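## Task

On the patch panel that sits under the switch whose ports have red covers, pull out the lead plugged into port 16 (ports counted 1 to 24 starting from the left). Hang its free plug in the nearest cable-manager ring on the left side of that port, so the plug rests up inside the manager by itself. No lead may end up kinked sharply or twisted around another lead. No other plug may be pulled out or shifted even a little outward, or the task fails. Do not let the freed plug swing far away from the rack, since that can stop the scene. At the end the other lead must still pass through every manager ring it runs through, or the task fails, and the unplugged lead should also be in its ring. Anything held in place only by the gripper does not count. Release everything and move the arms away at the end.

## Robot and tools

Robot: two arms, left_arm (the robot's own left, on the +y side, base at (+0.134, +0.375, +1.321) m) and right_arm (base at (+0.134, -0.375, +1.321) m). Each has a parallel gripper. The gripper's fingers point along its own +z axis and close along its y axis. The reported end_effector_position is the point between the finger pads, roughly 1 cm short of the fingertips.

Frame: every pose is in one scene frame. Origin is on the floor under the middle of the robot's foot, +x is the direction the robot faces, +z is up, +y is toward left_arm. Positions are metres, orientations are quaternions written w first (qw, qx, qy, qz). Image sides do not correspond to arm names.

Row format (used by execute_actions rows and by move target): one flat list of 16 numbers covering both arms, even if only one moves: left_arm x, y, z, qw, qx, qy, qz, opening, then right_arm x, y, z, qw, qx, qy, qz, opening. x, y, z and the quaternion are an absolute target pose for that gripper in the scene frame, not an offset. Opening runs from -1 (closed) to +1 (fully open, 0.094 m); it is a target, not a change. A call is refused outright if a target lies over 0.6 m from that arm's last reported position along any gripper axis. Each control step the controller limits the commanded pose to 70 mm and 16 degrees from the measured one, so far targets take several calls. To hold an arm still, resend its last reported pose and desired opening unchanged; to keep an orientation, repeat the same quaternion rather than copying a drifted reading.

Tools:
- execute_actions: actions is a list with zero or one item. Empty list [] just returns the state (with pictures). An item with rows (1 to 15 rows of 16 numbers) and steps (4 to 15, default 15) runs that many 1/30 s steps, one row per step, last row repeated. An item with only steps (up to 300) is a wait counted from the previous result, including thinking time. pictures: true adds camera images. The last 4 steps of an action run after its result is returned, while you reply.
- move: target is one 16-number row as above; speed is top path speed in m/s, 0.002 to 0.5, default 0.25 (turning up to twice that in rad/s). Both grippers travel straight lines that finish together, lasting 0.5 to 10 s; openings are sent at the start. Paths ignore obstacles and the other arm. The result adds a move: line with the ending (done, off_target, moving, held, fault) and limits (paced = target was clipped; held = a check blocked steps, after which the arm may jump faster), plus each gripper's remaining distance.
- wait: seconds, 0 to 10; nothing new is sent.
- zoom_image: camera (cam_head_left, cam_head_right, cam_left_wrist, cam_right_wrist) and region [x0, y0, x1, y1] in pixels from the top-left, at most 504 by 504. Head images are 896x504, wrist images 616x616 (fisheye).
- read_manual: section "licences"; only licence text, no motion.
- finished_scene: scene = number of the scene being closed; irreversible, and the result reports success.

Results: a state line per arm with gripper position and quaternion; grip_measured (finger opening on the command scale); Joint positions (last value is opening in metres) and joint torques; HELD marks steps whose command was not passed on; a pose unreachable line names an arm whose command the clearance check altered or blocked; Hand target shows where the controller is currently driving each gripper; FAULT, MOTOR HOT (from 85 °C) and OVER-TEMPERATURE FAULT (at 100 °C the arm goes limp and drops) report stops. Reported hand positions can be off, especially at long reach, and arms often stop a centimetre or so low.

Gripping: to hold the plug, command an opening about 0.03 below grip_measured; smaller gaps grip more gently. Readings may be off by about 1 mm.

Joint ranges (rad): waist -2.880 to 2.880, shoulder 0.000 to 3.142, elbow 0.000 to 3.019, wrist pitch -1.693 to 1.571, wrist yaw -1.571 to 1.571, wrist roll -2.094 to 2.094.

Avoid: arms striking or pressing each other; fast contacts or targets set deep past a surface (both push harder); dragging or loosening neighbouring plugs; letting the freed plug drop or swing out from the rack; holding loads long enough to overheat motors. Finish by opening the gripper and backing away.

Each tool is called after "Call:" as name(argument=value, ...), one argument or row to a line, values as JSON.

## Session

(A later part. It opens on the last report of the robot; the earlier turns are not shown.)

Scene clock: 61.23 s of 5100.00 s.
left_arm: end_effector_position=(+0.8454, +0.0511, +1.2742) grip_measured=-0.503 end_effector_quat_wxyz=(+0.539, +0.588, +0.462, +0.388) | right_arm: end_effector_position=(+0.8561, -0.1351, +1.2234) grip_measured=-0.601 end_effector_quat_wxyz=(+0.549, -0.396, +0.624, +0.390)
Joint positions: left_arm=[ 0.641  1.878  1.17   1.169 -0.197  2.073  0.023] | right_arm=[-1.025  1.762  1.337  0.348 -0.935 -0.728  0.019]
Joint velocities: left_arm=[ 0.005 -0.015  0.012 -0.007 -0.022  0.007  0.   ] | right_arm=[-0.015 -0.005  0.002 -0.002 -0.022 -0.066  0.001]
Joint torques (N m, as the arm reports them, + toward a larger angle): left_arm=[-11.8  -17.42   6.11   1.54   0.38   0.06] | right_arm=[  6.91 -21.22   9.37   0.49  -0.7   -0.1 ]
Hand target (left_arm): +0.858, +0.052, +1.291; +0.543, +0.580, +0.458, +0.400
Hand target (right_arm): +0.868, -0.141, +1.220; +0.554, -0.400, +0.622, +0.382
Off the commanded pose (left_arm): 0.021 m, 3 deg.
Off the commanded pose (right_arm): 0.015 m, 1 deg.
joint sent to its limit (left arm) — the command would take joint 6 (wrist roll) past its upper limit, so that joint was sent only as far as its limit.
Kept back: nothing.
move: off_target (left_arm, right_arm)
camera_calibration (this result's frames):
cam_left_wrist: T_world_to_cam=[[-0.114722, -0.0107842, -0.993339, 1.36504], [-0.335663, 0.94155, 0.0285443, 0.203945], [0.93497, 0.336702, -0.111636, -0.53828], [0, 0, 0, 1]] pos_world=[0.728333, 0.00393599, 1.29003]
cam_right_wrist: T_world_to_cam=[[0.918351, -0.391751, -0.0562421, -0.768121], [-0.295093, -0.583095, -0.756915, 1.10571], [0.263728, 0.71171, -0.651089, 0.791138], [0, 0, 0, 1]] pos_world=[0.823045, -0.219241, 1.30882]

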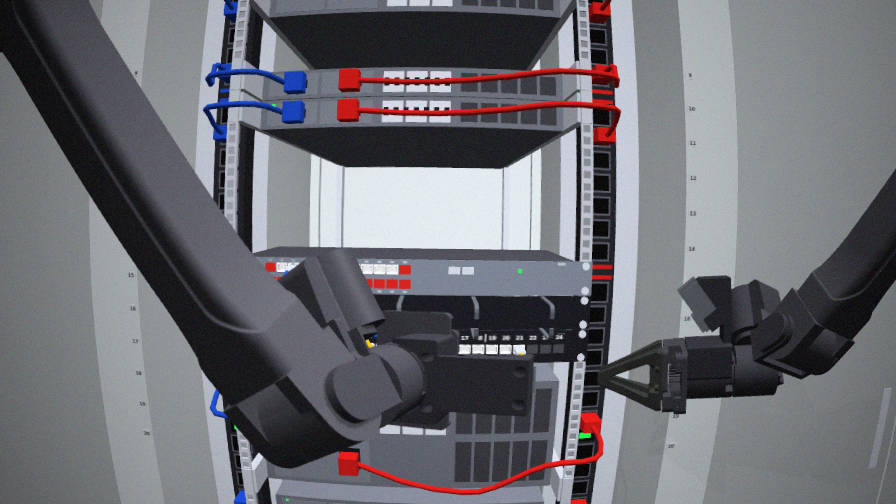

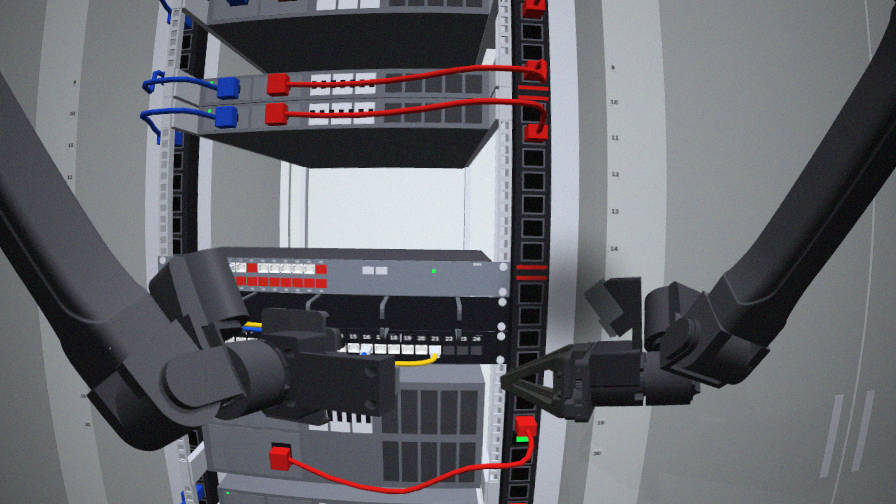

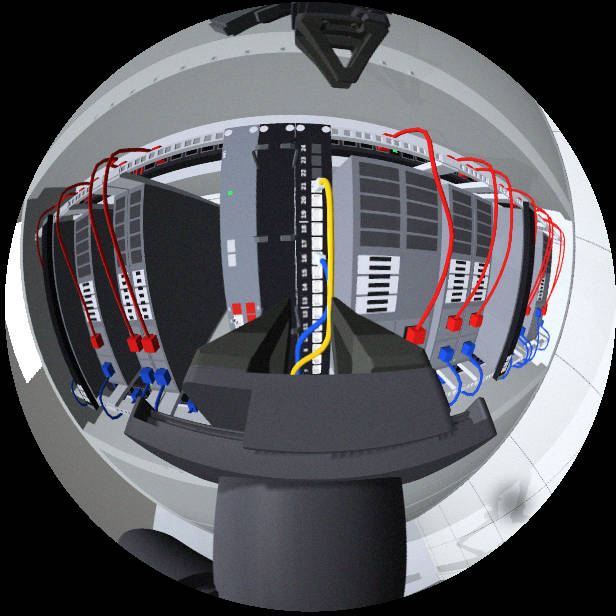

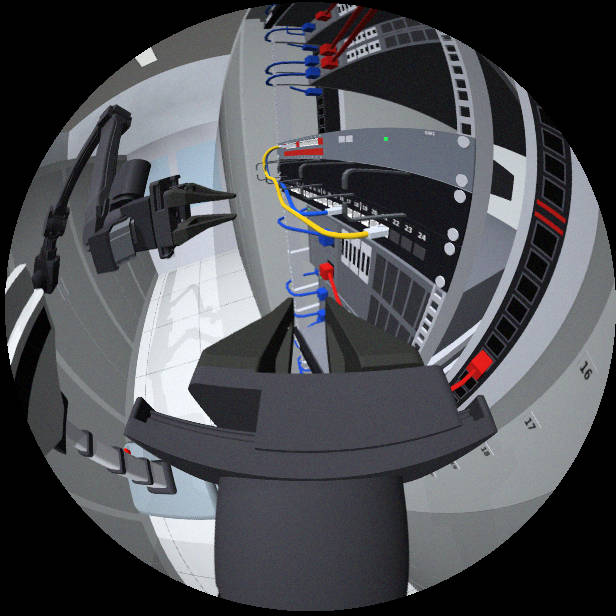

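Call:
move(
  target=[0.915,0.035,1.275,0.536,0.585,0.449,0.411,-0.95, 0.87,-0.14,1.22,0.55,-0.4,0.62,0.38,-0.6],
  speed=0.05,
)

Call:
zoom_image(
  camera="cam_right_wrist",
  region=[220, 140, 420, 270],
)

Scene clock: 63.23 s of 5100.00 s.
left_arm: end_effector_position=(+0.9067, +0.0357, +1.2999) grip_measured=-0.947 end_effector_quat_wxyz=(+0.553, +0.572, +0.456, +0.399) | right_arm: end_effector_position=(+0.8578, -0.1351, +1.2239) grip_measured=-0.601 end_effector_quat_wxyz=(+0.549, -0.399, +0.623, +0.389)
Joint positions: left_arm=[ 0.641  1.91   1.362  1.055 -0.178  2.073  0.002] | right_arm=[-1.025  1.762  1.344  0.334 -0.935 -0.737  0.019]
Joint velocities: left_arm=[ 0.005 -0.005  0.007  0.007  0.007  0.007 -0.   ] | right_arm=[-0.005  0.005  0.017  0.002 -0.037  0.007  0.001]
Joint torques (N m, as the arm reports them, + toward a larger angle): left_arm=[-10.41 -14.92   7.81   1.51   0.6    0.06] | right_arm=[  6.82 -21.13   9.22   0.6   -0.59  -0.1 ]
Hand target (left_arm): +0.914, +0.037, +1.277; +0.540, +0.582, +0.454, +0.404
Hand target (right_arm): +0.869, -0.140, +1.220; +0.552, -0.401, +0.623, +0.382
Off the commanded pose (left_arm): 0.026 m, 3 deg.
Off the commanded pose (right_arm): 0.014 m, 1 deg.
joint sent to its limit (left arm) — the command would take joint 6 (wrist roll) past its upper limit, so that joint was sent only as far as its limit.
Kept back: nothing.
move: off_target (left_arm, right_arm)
camera_calibration (this result's frames):
cam_left_wrist: T_world_to_cam=[[-0.0700185, -0.0319712, -0.997033, 1.36244], [-0.343728, 0.93905, -0.00597294, 0.290576], [0.936455, 0.34229, -0.0767403, -0.63439], [0, 0, 0, 1]] pos_world=[0.789352, -0.0121614, 1.31145]
cam_right_wrist: T_world_to_cam=[[0.91968, -0.389232, -0.0518433, -0.775872], [-0.291024, -0.587012, -0.755461, 1.10077], [0.263617, 0.70987, -0.653139, 0.793408], [0, 0, 0, 1]] pos_world=[0.824749, -0.219046, 1.30957]

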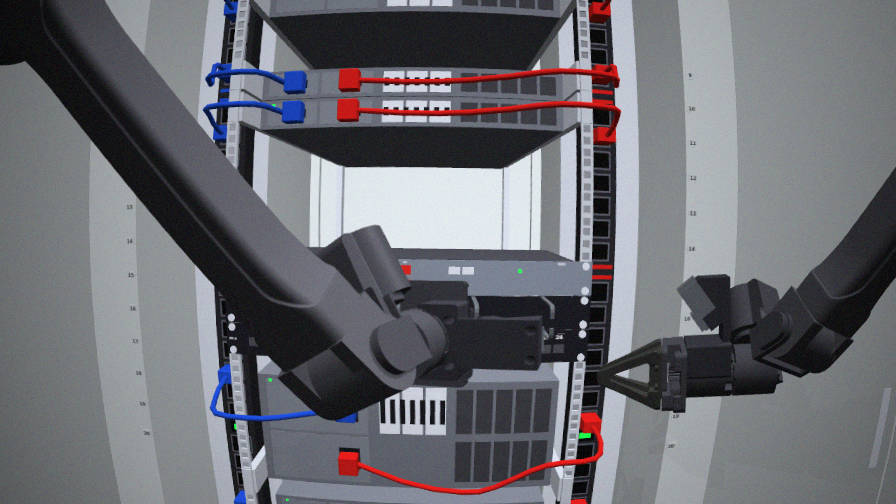

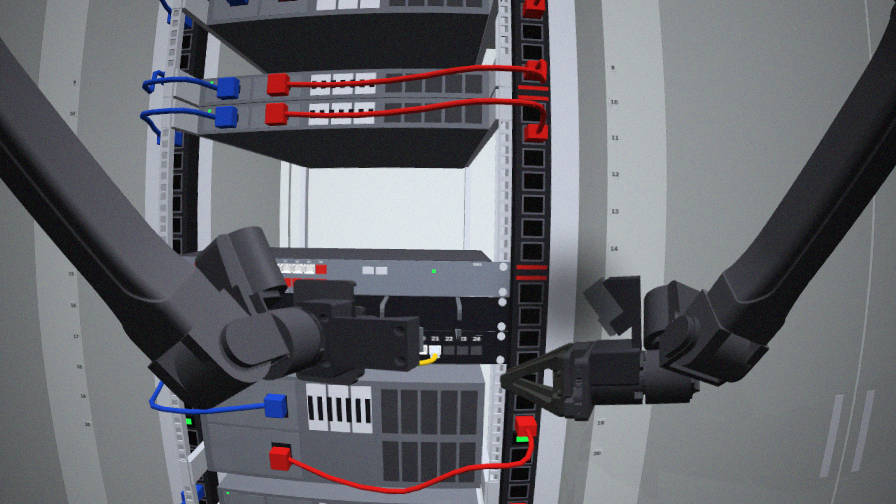

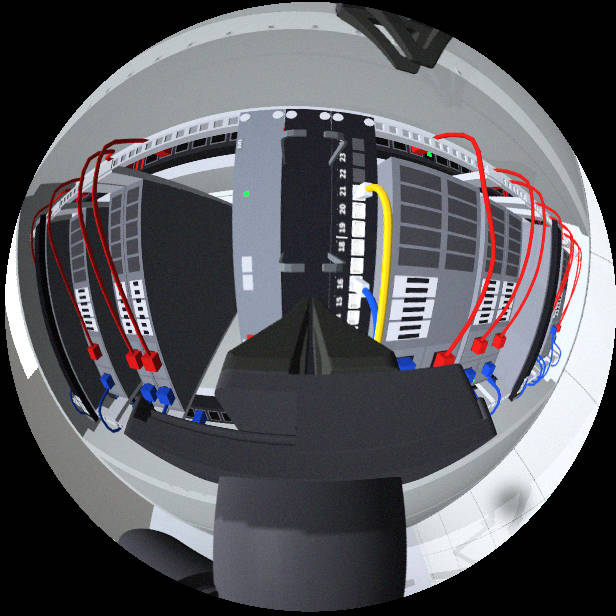

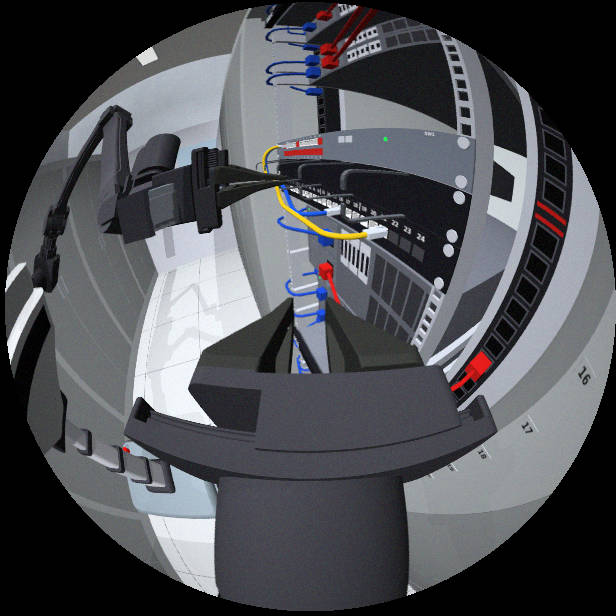

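Region (220, 140, 420, 270) of cam_right_wrist's 616x616 image, scaled by 2.520, with more detail than that image has; it fills the top 328 rows of this view, and the rest is white.

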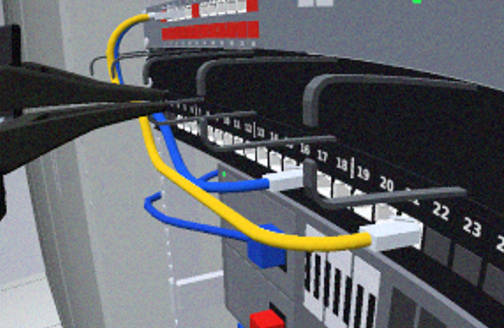

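Call:
move(
  target=[0.938,0.033,1.25,0.536,0.585,0.449,0.411,-0.95, 0.87,-0.14,1.22,0.55,-0.4,0.62,0.38,-0.6],
  speed=0.04,
)

Call:
zoom_image(
  camera="cam_right_wrist",
  region=[220, 140, 420, 270],
)

Scene clock: 65.27 s of 5100.00 s.
left_arm: end_effector_position=(+0.9291, +0.0301, +1.2758) grip_measured=-0.947 end_effector_quat_wxyz=(+0.551, +0.575, +0.452, +0.402) | right_arm: end_effector_position=(+0.8578, -0.1351, +1.2239) grip_measured=-0.601 end_effector_quat_wxyz=(+0.549, -0.399, +0.623, +0.389)
Joint positions: left_arm=[ 0.667  1.981  1.461  1.026 -0.154  2.073  0.002] | right_arm=[-1.025  1.762  1.344  0.334 -0.935 -0.738  0.019]
Joint velocities: left_arm=[ 0.005 -0.005 -0.012  0.002 -0.066  0.022  0.   ] | right_arm=[ 0.005  0.005 -0.007  0.012  0.037 -0.022  0.001]
Joint torques (N m, as the arm reports them, + toward a larger angle): left_arm=[-10.69 -15.69   8.11   1.53   0.6    0.06] | right_arm=[  7.21 -20.46   9.32   0.6   -0.55  -0.12]
Hand target (left_arm): +0.937, +0.034, +1.251; +0.537, +0.584, +0.451, +0.409
Hand target (right_arm): +0.870, -0.140, +1.220; +0.553, -0.402, +0.623, +0.381
Off the commanded pose (left_arm): 0.027 m, 2 deg.
Off the commanded pose (right_arm): 0.014 m, 1 deg.
joint sent to its limit (left arm) — the command would take joint 6 (wrist roll) past its upper limit, so that joint was sent only as far as its limit.
Kept back: nothing.
move: off_target (left_arm, right_arm)
camera_calibration (this result's frames):
cam_left_wrist: T_world_to_cam=[[-0.0660779, -0.0196837, -0.99762, 1.33653], [-0.34248, 0.939516, 0.00414711, 0.289297], [0.937199, 0.341939, -0.0688226, -0.666135], [0, 0, 0, 1]] pos_world=[0.811695, -0.0177136, 1.28631]
cam_right_wrist: T_world_to_cam=[[0.919744, -0.389179, -0.0510849, -0.776849], [-0.29045, -0.587248, -0.755499, 1.10029], [0.264025, 0.709703, -0.653156, 0.793056], [0, 0, 0, 1]] pos_world=[0.824695, -0.219024, 1.30957]

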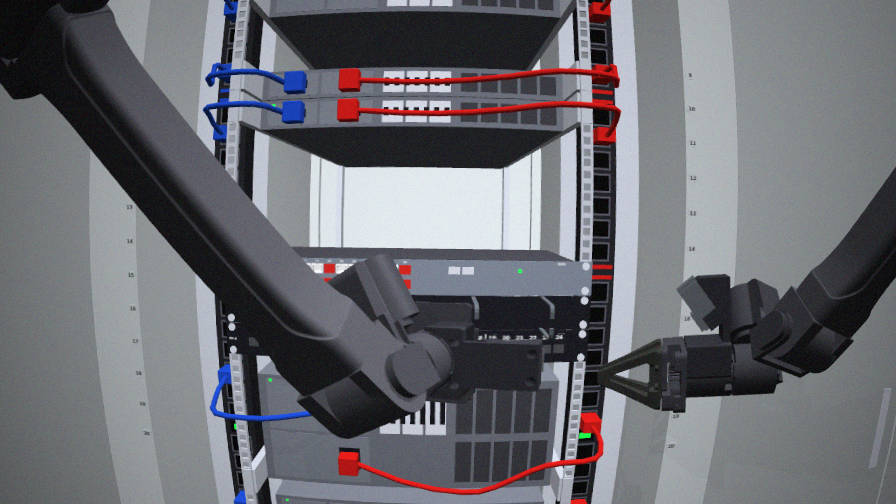

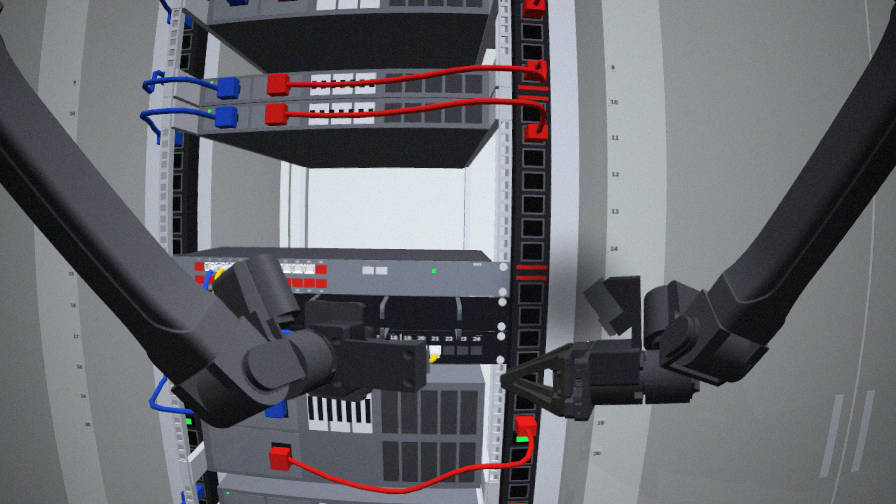

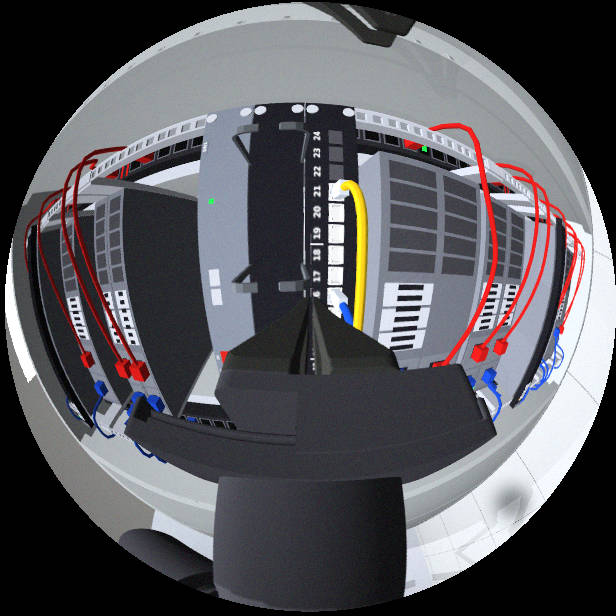

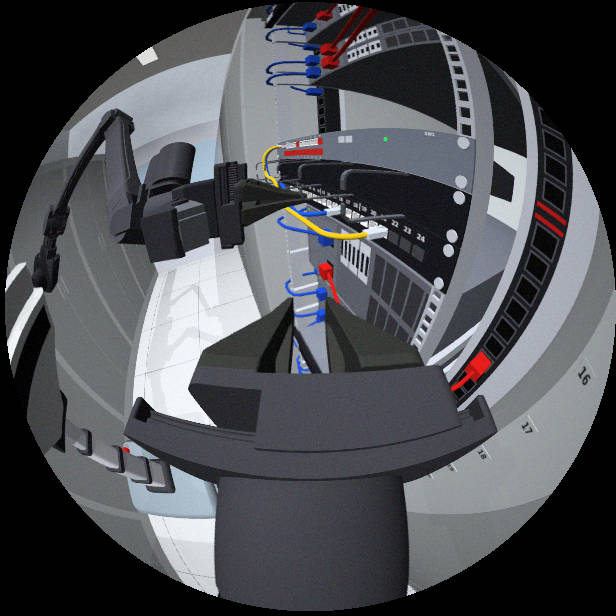

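Region (220, 140, 420, 270) of cam_right_wrist's 616x616 image, scaled by 2.520, with more detail than that image has; it fills the top 328 rows of this view, and the rest is white.

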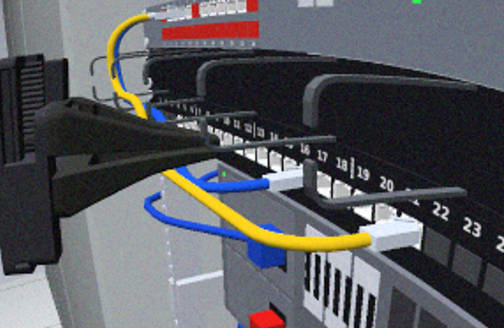

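Tip is just past the ring front. Go down.

Call:
move(
  target=[0.938,0.035,1.229,0.536,0.585,0.449,0.411,-0.75, 0.87,-0.14,1.22,0.55,-0.4,0.62,0.38,-0.6],
  speed=0.03,
)

Call:
zoom_image(
  camera="cam_right_wrist",
  region=[220, 140, 420, 270],
)

Scene clock: 67.37 s of 5100.00 s.
left_arm: end_effector_position=(+0.9299, +0.0276, +1.2551) grip_measured=-0.753 end_effector_quat_wxyz=(+0.548, +0.582, +0.449, +0.400) | right_arm: end_effector_position=(+0.8578, -0.1351, +1.2239) grip_measured=-0.601 end_effector_quat_wxyz=(+0.549, -0.399, +0.623, +0.389)
Joint positions: left_arm=[ 0.682  2.018  1.483  1.026 -0.138  2.073  0.012] | right_arm=[-1.025  1.762  1.344  0.334 -0.935 -0.738  0.019]
Joint velocities: left_arm=[ 0.005 -0.005  0.012  0.022 -0.007  0.022 -0.001] | right_arm=[-0.015 -0.015 -0.002 -0.017  0.007 -0.007  0.   ]
Joint torques (N m, as the arm reports them, + toward a larger angle): left_arm=[-10.49 -15.62   7.85   2.18   0.55   0.03] | right_arm=[  7.24 -20.98   9.37   0.5   -0.61  -0.1 ]
Hand target (left_arm): +0.937, +0.036, +1.230; +0.536, +0.585, +0.449, +0.411
Hand target (right_arm): +0.870, -0.140, +1.220; +0.553, -0.401, +0.623, +0.382
Off the commanded pose (left_arm): 0.028 m, 2 deg.
Off the commanded pose (right_arm): 0.014 m, 1 deg.
Kept back: nothing.
move: off_target (left_arm, right_arm)
camera_calibration (this result's frames):
cam_left_wrist: T_world_to_cam=[[-0.0732685, -0.00822583, -0.997278, 1.3218], [-0.332716, 0.94288, 0.016667, 0.267114], [0.940176, 0.333032, -0.0718203, -0.66617], [0, 0, 0, 1]] pos_world=[0.812038, -0.0191272, 1.26591]
cam_right_wrist: T_world_to_cam=[[0.919744, -0.389179, -0.0510849, -0.776849], [-0.29045, -0.587248, -0.755499, 1.10029], [0.264025, 0.709703, -0.653156, 0.793056], [0, 0, 0, 1]] pos_world=[0.824695, -0.219024, 1.30957]

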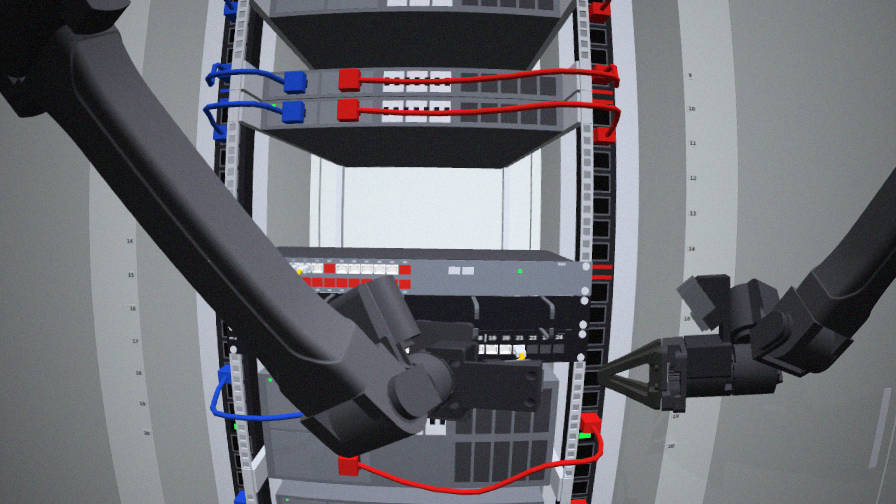

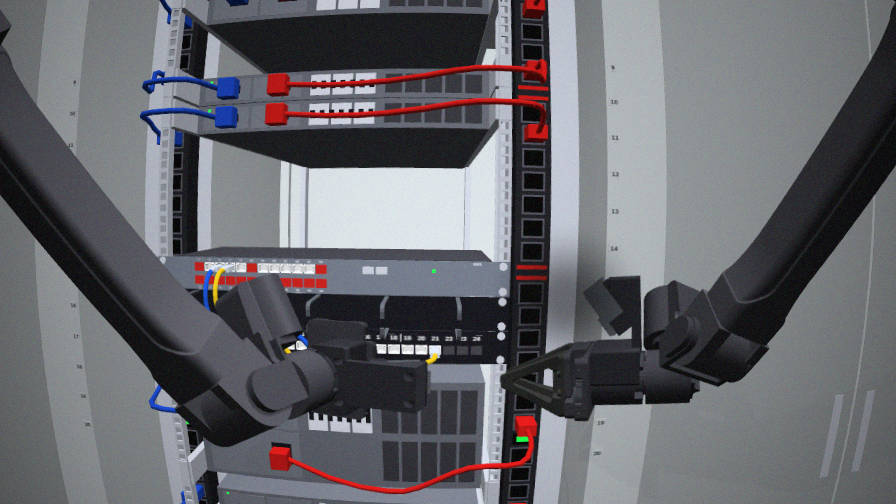

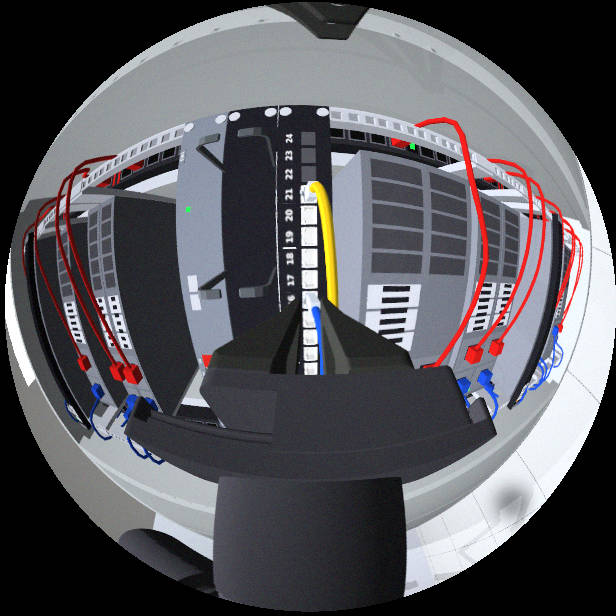

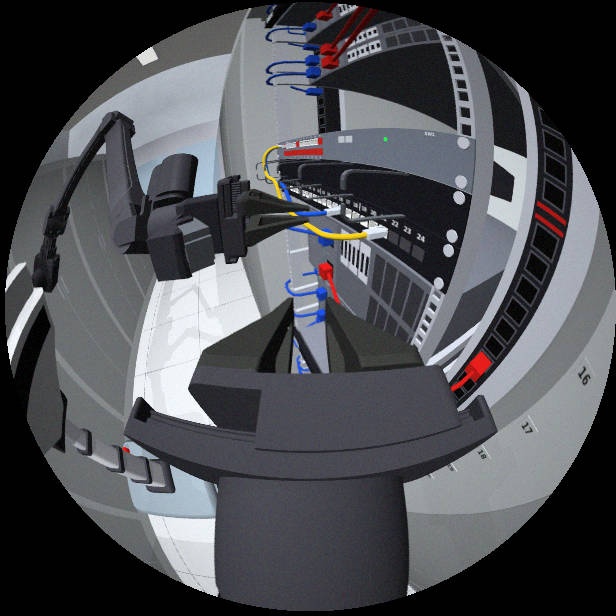

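Region (220, 140, 420, 270) of cam_right_wrist's 616x616 image, scaled by 2.520, with more detail than that image has; it fills the top 328 rows of this view, and the rest is white.

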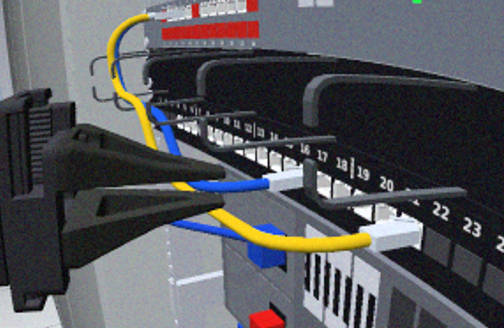

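Call:
move(
  target=[0.965,0.044,1.226,0.536,0.585,0.449,0.411,-0.55, 0.87,-0.14,1.22,0.55,-0.4,0.62,0.38,-0.6],
  speed=0.03,
)

Call:
zoom_image(
  camera="cam_right_wrist",
  region=[220, 140, 420, 270],
)

Scene clock: 69.60 s of 5100.00 s.
left_arm: end_effector_position=(+0.9517, +0.0322, +1.2558) grip_measured=-0.553 end_effector_quat_wxyz=(+0.551, +0.581, +0.443, +0.404) | right_arm: end_effector_position=(+0.8578, -0.1351, +1.2239) grip_measured=-0.601 end_effector_quat_wxyz=(+0.549, -0.399, +0.623, +0.389)
Joint positions: left_arm=[ 0.701  2.033  1.546  0.986 -0.112  2.073  0.021] | right_arm=[-1.025  1.762  1.344  0.334 -0.935 -0.738  0.019]
Joint velocities: left_arm=[ 0.005 -0.005 -0.002 -0.002  0.007  0.022 -0.   ] | right_arm=[-0.005 -0.005 -0.017 -0.022 -0.022 -0.022  0.   ]
Joint torques (N m, as the arm reports them, + toward a larger angle): left_arm=[ -9.97 -16.39   8.59   1.63   0.41  -0.08] | right_arm=[  6.98 -20.93   9.26   0.51  -0.58  -0.15]
Hand target (left_arm): +0.963, +0.046, +1.228; +0.536, +0.585, +0.449, +0.411
Hand target (right_arm): +0.870, -0.140, +1.220; +0.553, -0.401, +0.623, +0.382
Off the commanded pose (left_arm): 0.035 m, 2 deg.
Off the commanded pose (right_arm): 0.014 m, 1 deg.
Kept back: nothing.
move: off_target (left_arm, right_arm)
camera_calibration (this result's frames):
cam_left_wrist: T_world_to_cam=[[-0.0588116, -0.00441449, -0.998259, 1.3115], [-0.329142, 0.944158, 0.0152159, 0.268345], [0.942447, 0.329464, -0.0569805, -0.708873], [0, 0, 0, 1]] pos_world=[0.833531, -0.0140227, 1.26474]
cam_right_wrist: T_world_to_cam=[[0.919744, -0.389179, -0.0510849, -0.776849], [-0.29045, -0.587248, -0.755499, 1.10029], [0.264025, 0.709703, -0.653156, 0.793056], [0, 0, 0, 1]] pos_world=[0.824695, -0.219024, 1.30957]

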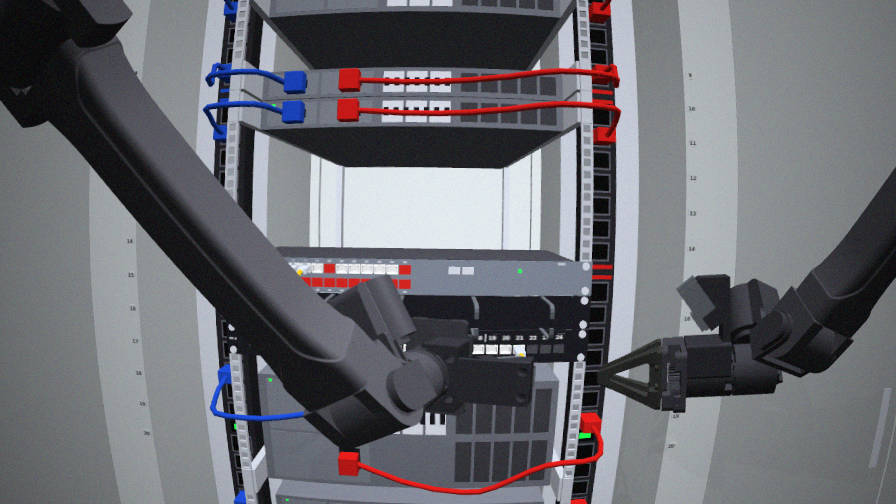

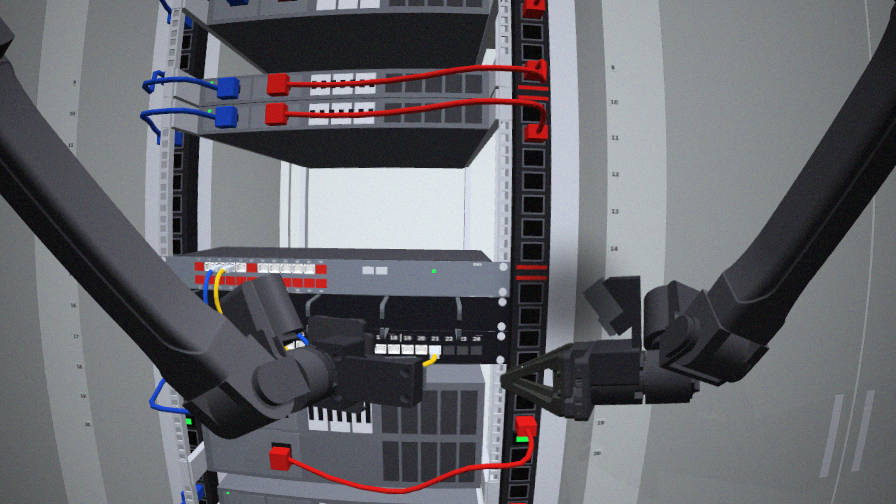

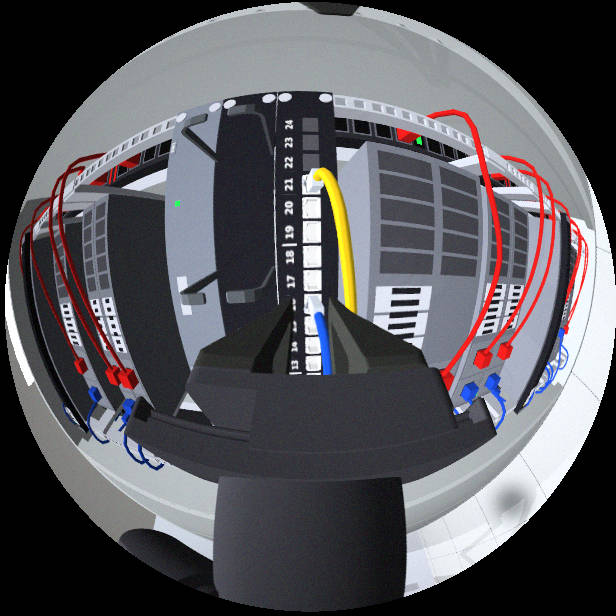

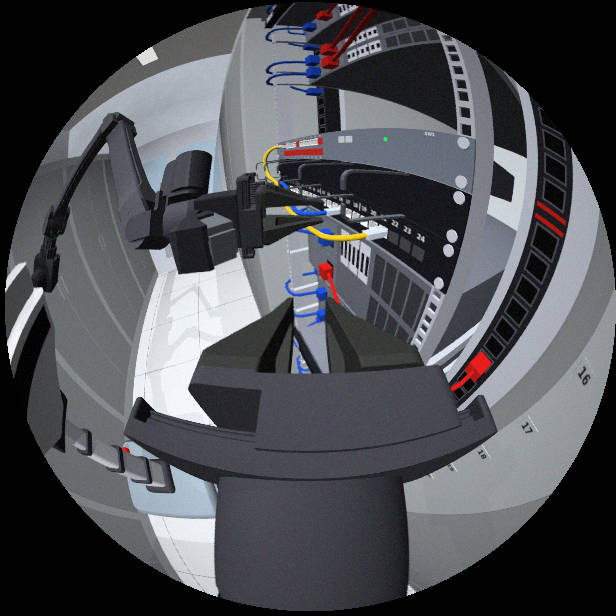

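Region (220, 140, 420, 270) of cam_right_wrist's 616x616 image, scaled by 2.520, with more detail than that image has; it fills the top 328 rows of this view, and the rest is white.

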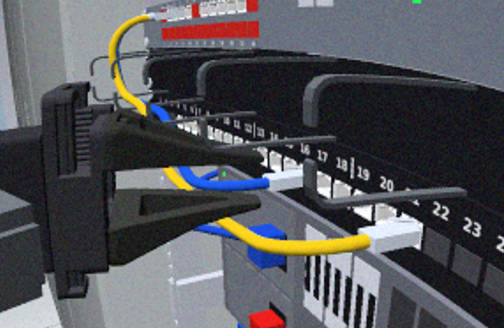

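Call:
move(
  target=[0.992,0.055,1.222,0.536,0.585,0.449,0.411,-0.58, 0.87,-0.14,1.22,0.55,-0.4,0.62,0.38,-0.6],
  speed=0.03,
)

Call:
zoom_image(
  camera="cam_right_wrist",
  region=[220, 140, 420, 270],
)

Scene clock: 71.97 s of 5100.00 s.
left_arm: end_effector_position=(+0.9796, +0.0447, +1.2554) grip_measured=-0.577 end_effector_quat_wxyz=(+0.549, +0.581, +0.439, +0.410) | right_arm: end_effector_position=(+0.8578, -0.1351, +1.2239) grip_measured=-0.601 end_effector_quat_wxyz=(+0.549, -0.399, +0.623, +0.389)
Joint positions: left_arm=[ 0.729  2.046  1.621  0.929 -0.089  2.073  0.02 ] | right_arm=[-1.025  1.762  1.344  0.334 -0.935 -0.738  0.019]
Joint velocities: left_arm=[-0.005  0.015 -0.012 -0.012  0.051 -0.051  0.001] | right_arm=[ 0.005 -0.015  0.007 -0.002  0.022 -0.022  0.001]
Joint torques (N m, as the arm reports them, + toward a larger angle): left_arm=[ -9.94 -16.78   9.12   1.43   0.43  -0.19] | right_arm=[  6.77 -21.03   9.24   0.52  -0.6   -0.12]
Hand target (left_arm): +0.989, +0.057, +1.224; +0.536, +0.585, +0.449, +0.411
Hand target (right_arm): +0.870, -0.140, +1.220; +0.553, -0.401, +0.623, +0.382
Off the commanded pose (left_arm): 0.037 m, 2 deg.
Off the commanded pose (right_arm): 0.014 m, 1 deg.
Kept back: nothing.
move: off_target (left_arm, right_arm)
camera_calibration (this result's frames):
cam_left_wrist: T_world_to_cam=[[-0.0502253, 0.00665412, -0.998716, 1.30442], [-0.332828, 0.942707, 0.0230188, 0.259678], [0.941649, 0.333557, -0.0451331, -0.753539], [0, 0, 0, 1]] pos_world=[0.861513, -0.00213227, 1.26276]
cam_right_wrist: T_world_to_cam=[[0.919744, -0.389179, -0.0510849, -0.776849], [-0.29045, -0.587248, -0.755499, 1.10029], [0.264025, 0.709703, -0.653156, 0.793056], [0, 0, 0, 1]] pos_world=[0.824695, -0.219024, 1.30957]

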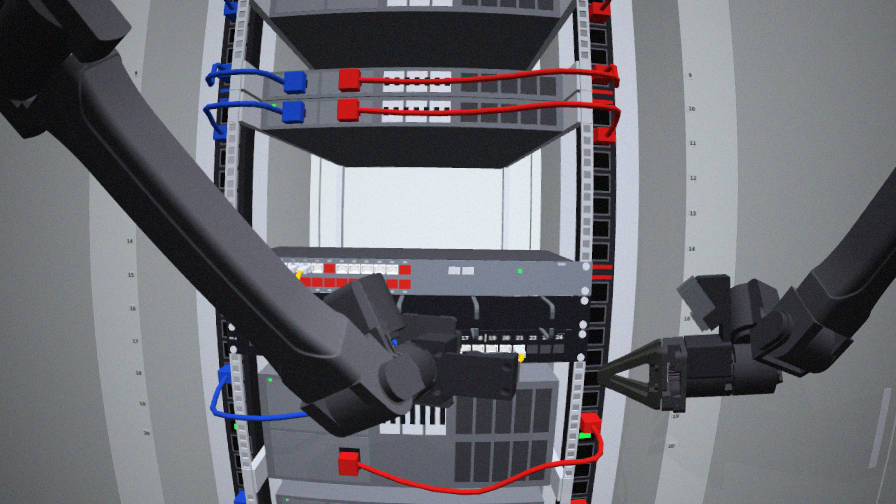

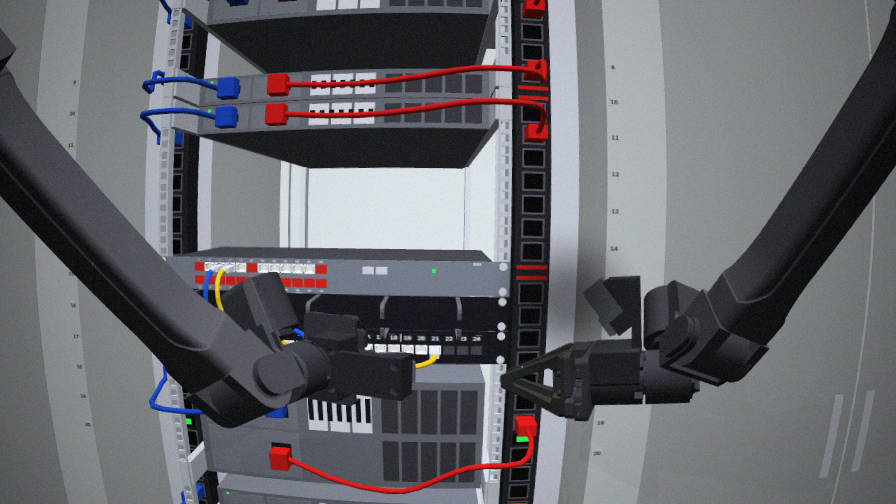

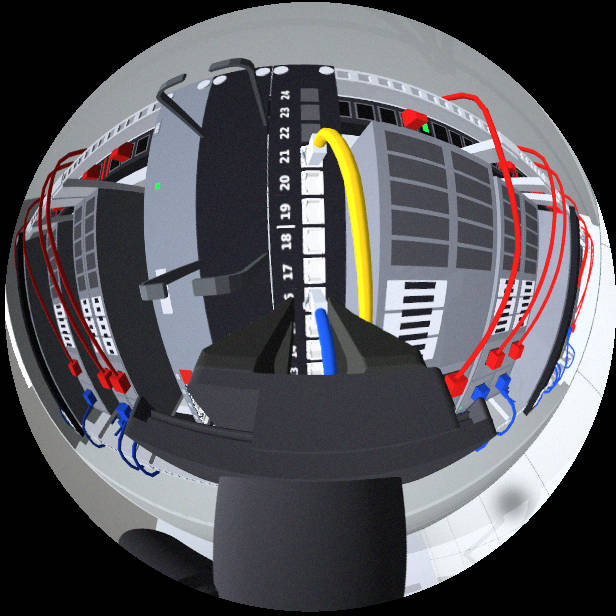

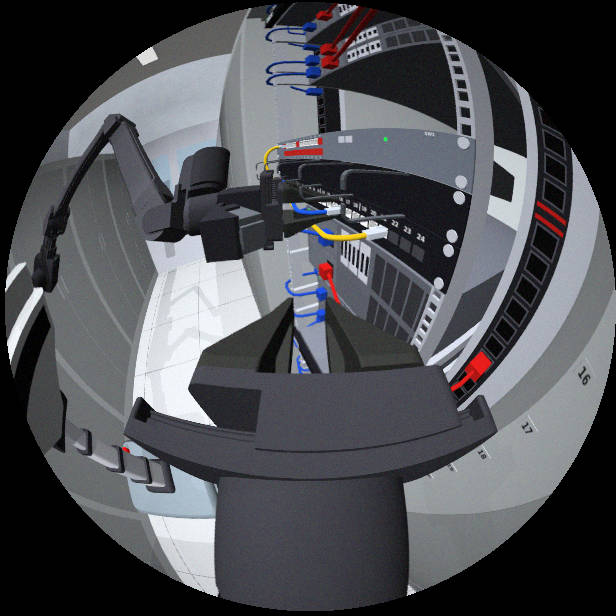

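Region (220, 140, 420, 270) of cam_right_wrist's 616x616 image, scaled by 2.520, with more detail than that image has; it fills the top 328 rows of this view, and the rest is white.

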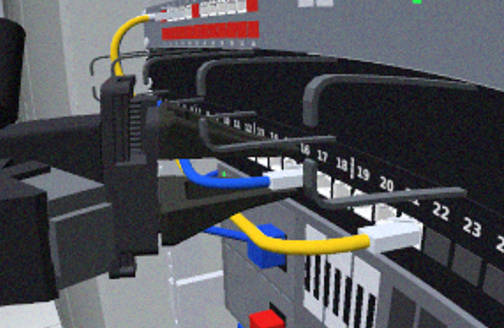

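Call:
execute_actions(
  actions=[
    {"rows":[[0.994,0.049,1.221,0.536,0.585,0.449,0.411,-0.62, 0.87,-0.14,1.22,0.55,-0.4,0.62,0.38,-0.6]]},
  ],
)

Call:
execute_actions(
  actions=[
    {"rows":[[0.994,0.049,1.221,0.536,0.585,0.449,0.411,-0.86, 0.87,-0.14,1.22,0.55,-0.4,0.62,0.38,-0.6]]},
  ],
  pictures=true,
)

Call:
zoom_image(
  camera="cam_left_wrist",
  region=[250, 240, 380, 370],
)

Scene clock: 72.53 s of 5100.00 s.
left_arm: end_effector_position=(+0.9800, +0.0417, +1.2506) grip_measured=-0.617 end_effector_quat_wxyz=(+0.549, +0.582, +0.439, +0.409) | right_arm: end_effector_position=(+0.8578, -0.1351, +1.2239) grip_measured=-0.601 end_effector_quat_wxyz=(+0.549, -0.399, +0.623, +0.389)
Joint positions: left_arm=[ 0.729  2.059  1.633  0.929 -0.089  2.073  0.018] | right_arm=[-1.025  1.762  1.344  0.334 -0.935 -0.738  0.019]
Joint velocities: left_arm=[-0.005 -0.005 -0.002 -0.012  0.051 -0.051  0.   ] | right_arm=[-0.015 -0.005 -0.012  0.007 -0.007 -0.051 -0.   ]
Joint torques (N m, as the arm reports them, + toward a larger angle): left_arm=[-10.56 -16.76   9.83   1.27   0.25  -0.15] | right_arm=[  6.74 -20.89   9.38   0.57  -0.58  -0.14]
Steps of this call (steps 1 to 6: nothing new was sent; steps 7 to 17: the first 11 steps of this action). Readings (end_effector_position):
7: left_arm (+0.9799, +0.0445, +1.2552) | right_arm (+0.8578, -0.1351, +1.2239)
8: left_arm (+0.9799, +0.0441, +1.2546) | right_arm (+0.8578, -0.1351, +1.2239)
10: left_arm (+0.9800, +0.0432, +1.2530) | right_arm (+0.8578, -0.1351, +1.2239)
14: left_arm (+0.9800, +0.0417, +1.2506) | right_arm (+0.8578, -0.1351, +1.2239)
17: the state above

Scene clock: 73.03 s of 5100.00 s.
left_arm: end_effector_position=(+0.9804, +0.0415, +1.2515) grip_measured=-0.847 end_effector_quat_wxyz=(+0.550, +0.581, +0.438, +0.409) | right_arm: end_effector_position=(+0.8578, -0.1351, +1.2239) grip_measured=-0.601 end_effector_quat_wxyz=(+0.549, -0.399, +0.623, +0.389)
Joint positions: left_arm=[ 0.729  2.059  1.634  0.93  -0.086  2.073  0.007] | right_arm=[-1.025  1.762  1.344  0.334 -0.935 -0.738  0.019]
Joint velocities: left_arm=[-0.005 -0.015 -0.027 -0.017 -0.066  0.022  0.   ] | right_arm=[ 0.005  0.005 -0.007 -0.012  0.037  0.022  0.   ]
Joint torques (N m, as the arm reports them, + toward a larger angle): left_arm=[-10.49 -16.76   9.68   1.24   0.14  -0.17] | right_arm=[  6.98 -20.46   9.31   0.53  -0.54  -0.1 ]
Off your previous action's commanded pose (left_arm): 0.034 m, 2 deg at its last step (step 4 of this call).
Off your previous action's commanded pose (right_arm): 0.014 m, 1 deg at its last step (step 4 of this call).
Steps of this call (steps 1 to 4: the last 4 steps of your previous action; steps 5 to 15: the first 11 steps of this action). Readings (end_effector_position):
5: left_arm (+0.9801, +0.0417, +1.2507) | right_arm (+0.8578, -0.1351, +1.2239)
6: left_arm (+0.9804, +0.0415, +1.2511) | right_arm (+0.8578, -0.1351, +1.2239)
8: left_arm (+0.9804, +0.0415, +1.2515) | right_arm (+0.8578, -0.1351, +1.2239)
12: left_arm (+0.9804, +0.0415, +1.2515) | right_arm (+0.8578, -0.1351, +1.2239)
15: the state above
camera_calibration (this result's frames):
cam_left_wrist: T_world_to_cam=[[-0.0486917, 0.00614701, -0.998795, 1.29919], [-0.330843, 0.943431, 0.021935, 0.262433], [0.942429, 0.331513, -0.0439035, -0.755631], [0, 0, 0, 1]] pos_world=[0.862212, -0.00507216, 1.25869]
cam_right_wrist: T_world_to_cam=[[0.919744, -0.389179, -0.0510849, -0.776849], [-0.29045, -0.587248, -0.755499, 1.10029], [0.264025, 0.709703, -0.653156, 0.793056], [0, 0, 0, 1]] pos_world=[0.824695, -0.219024, 1.30957]

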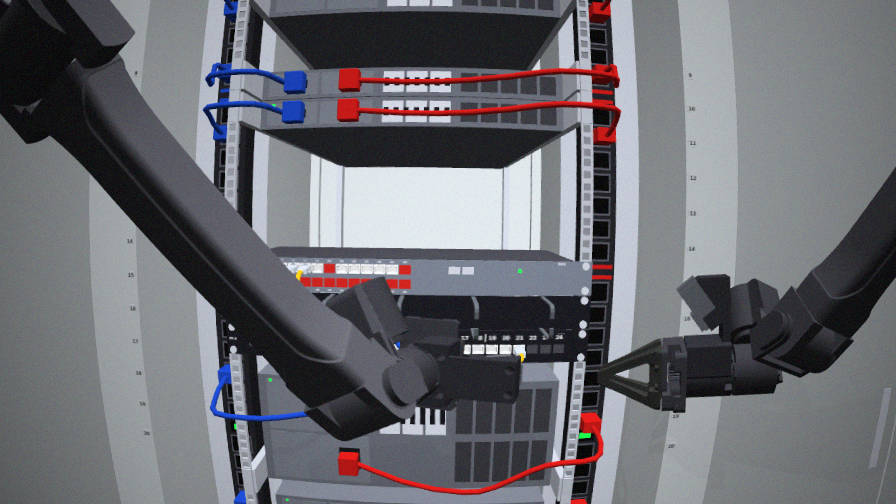

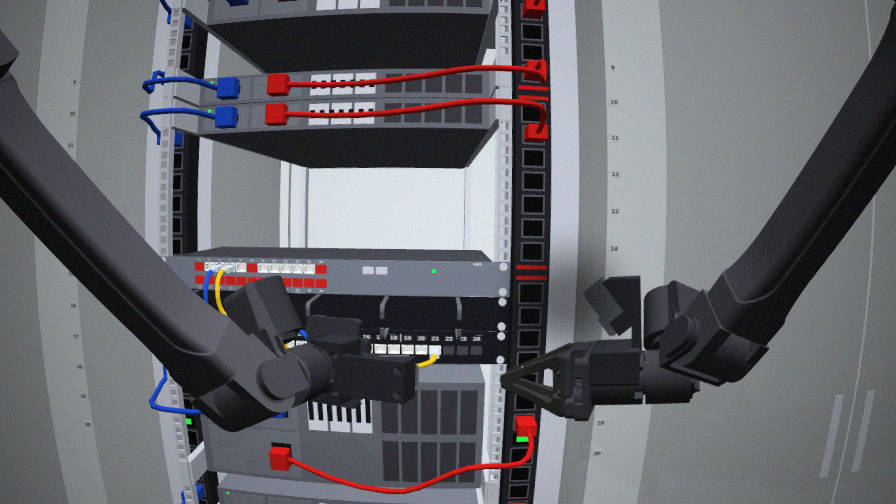

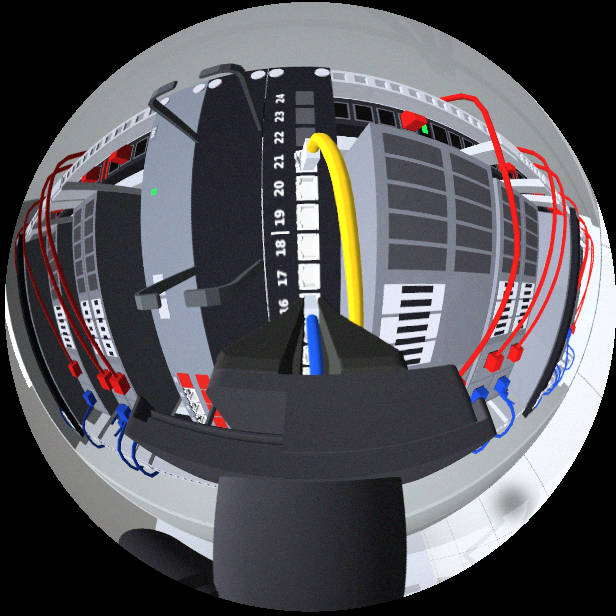

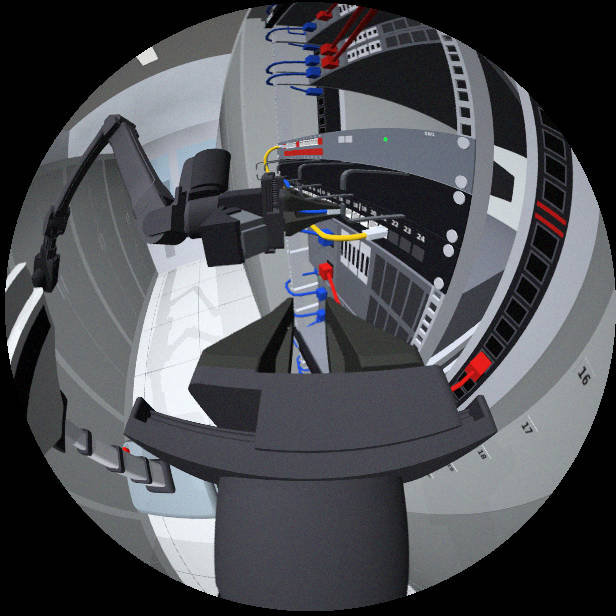

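Region (250, 240, 380, 370) of cam_left_wrist's 616x616 image, scaled by 3.877, with more detail than that image has.

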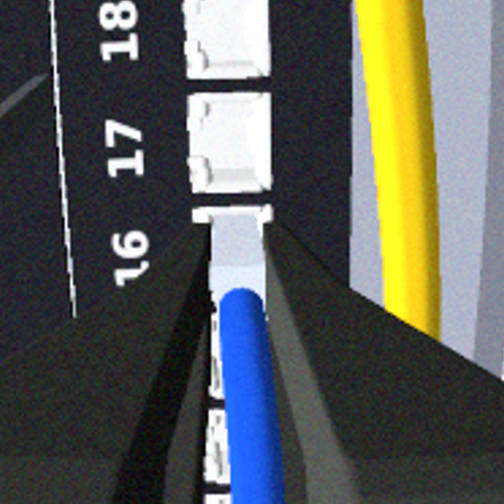

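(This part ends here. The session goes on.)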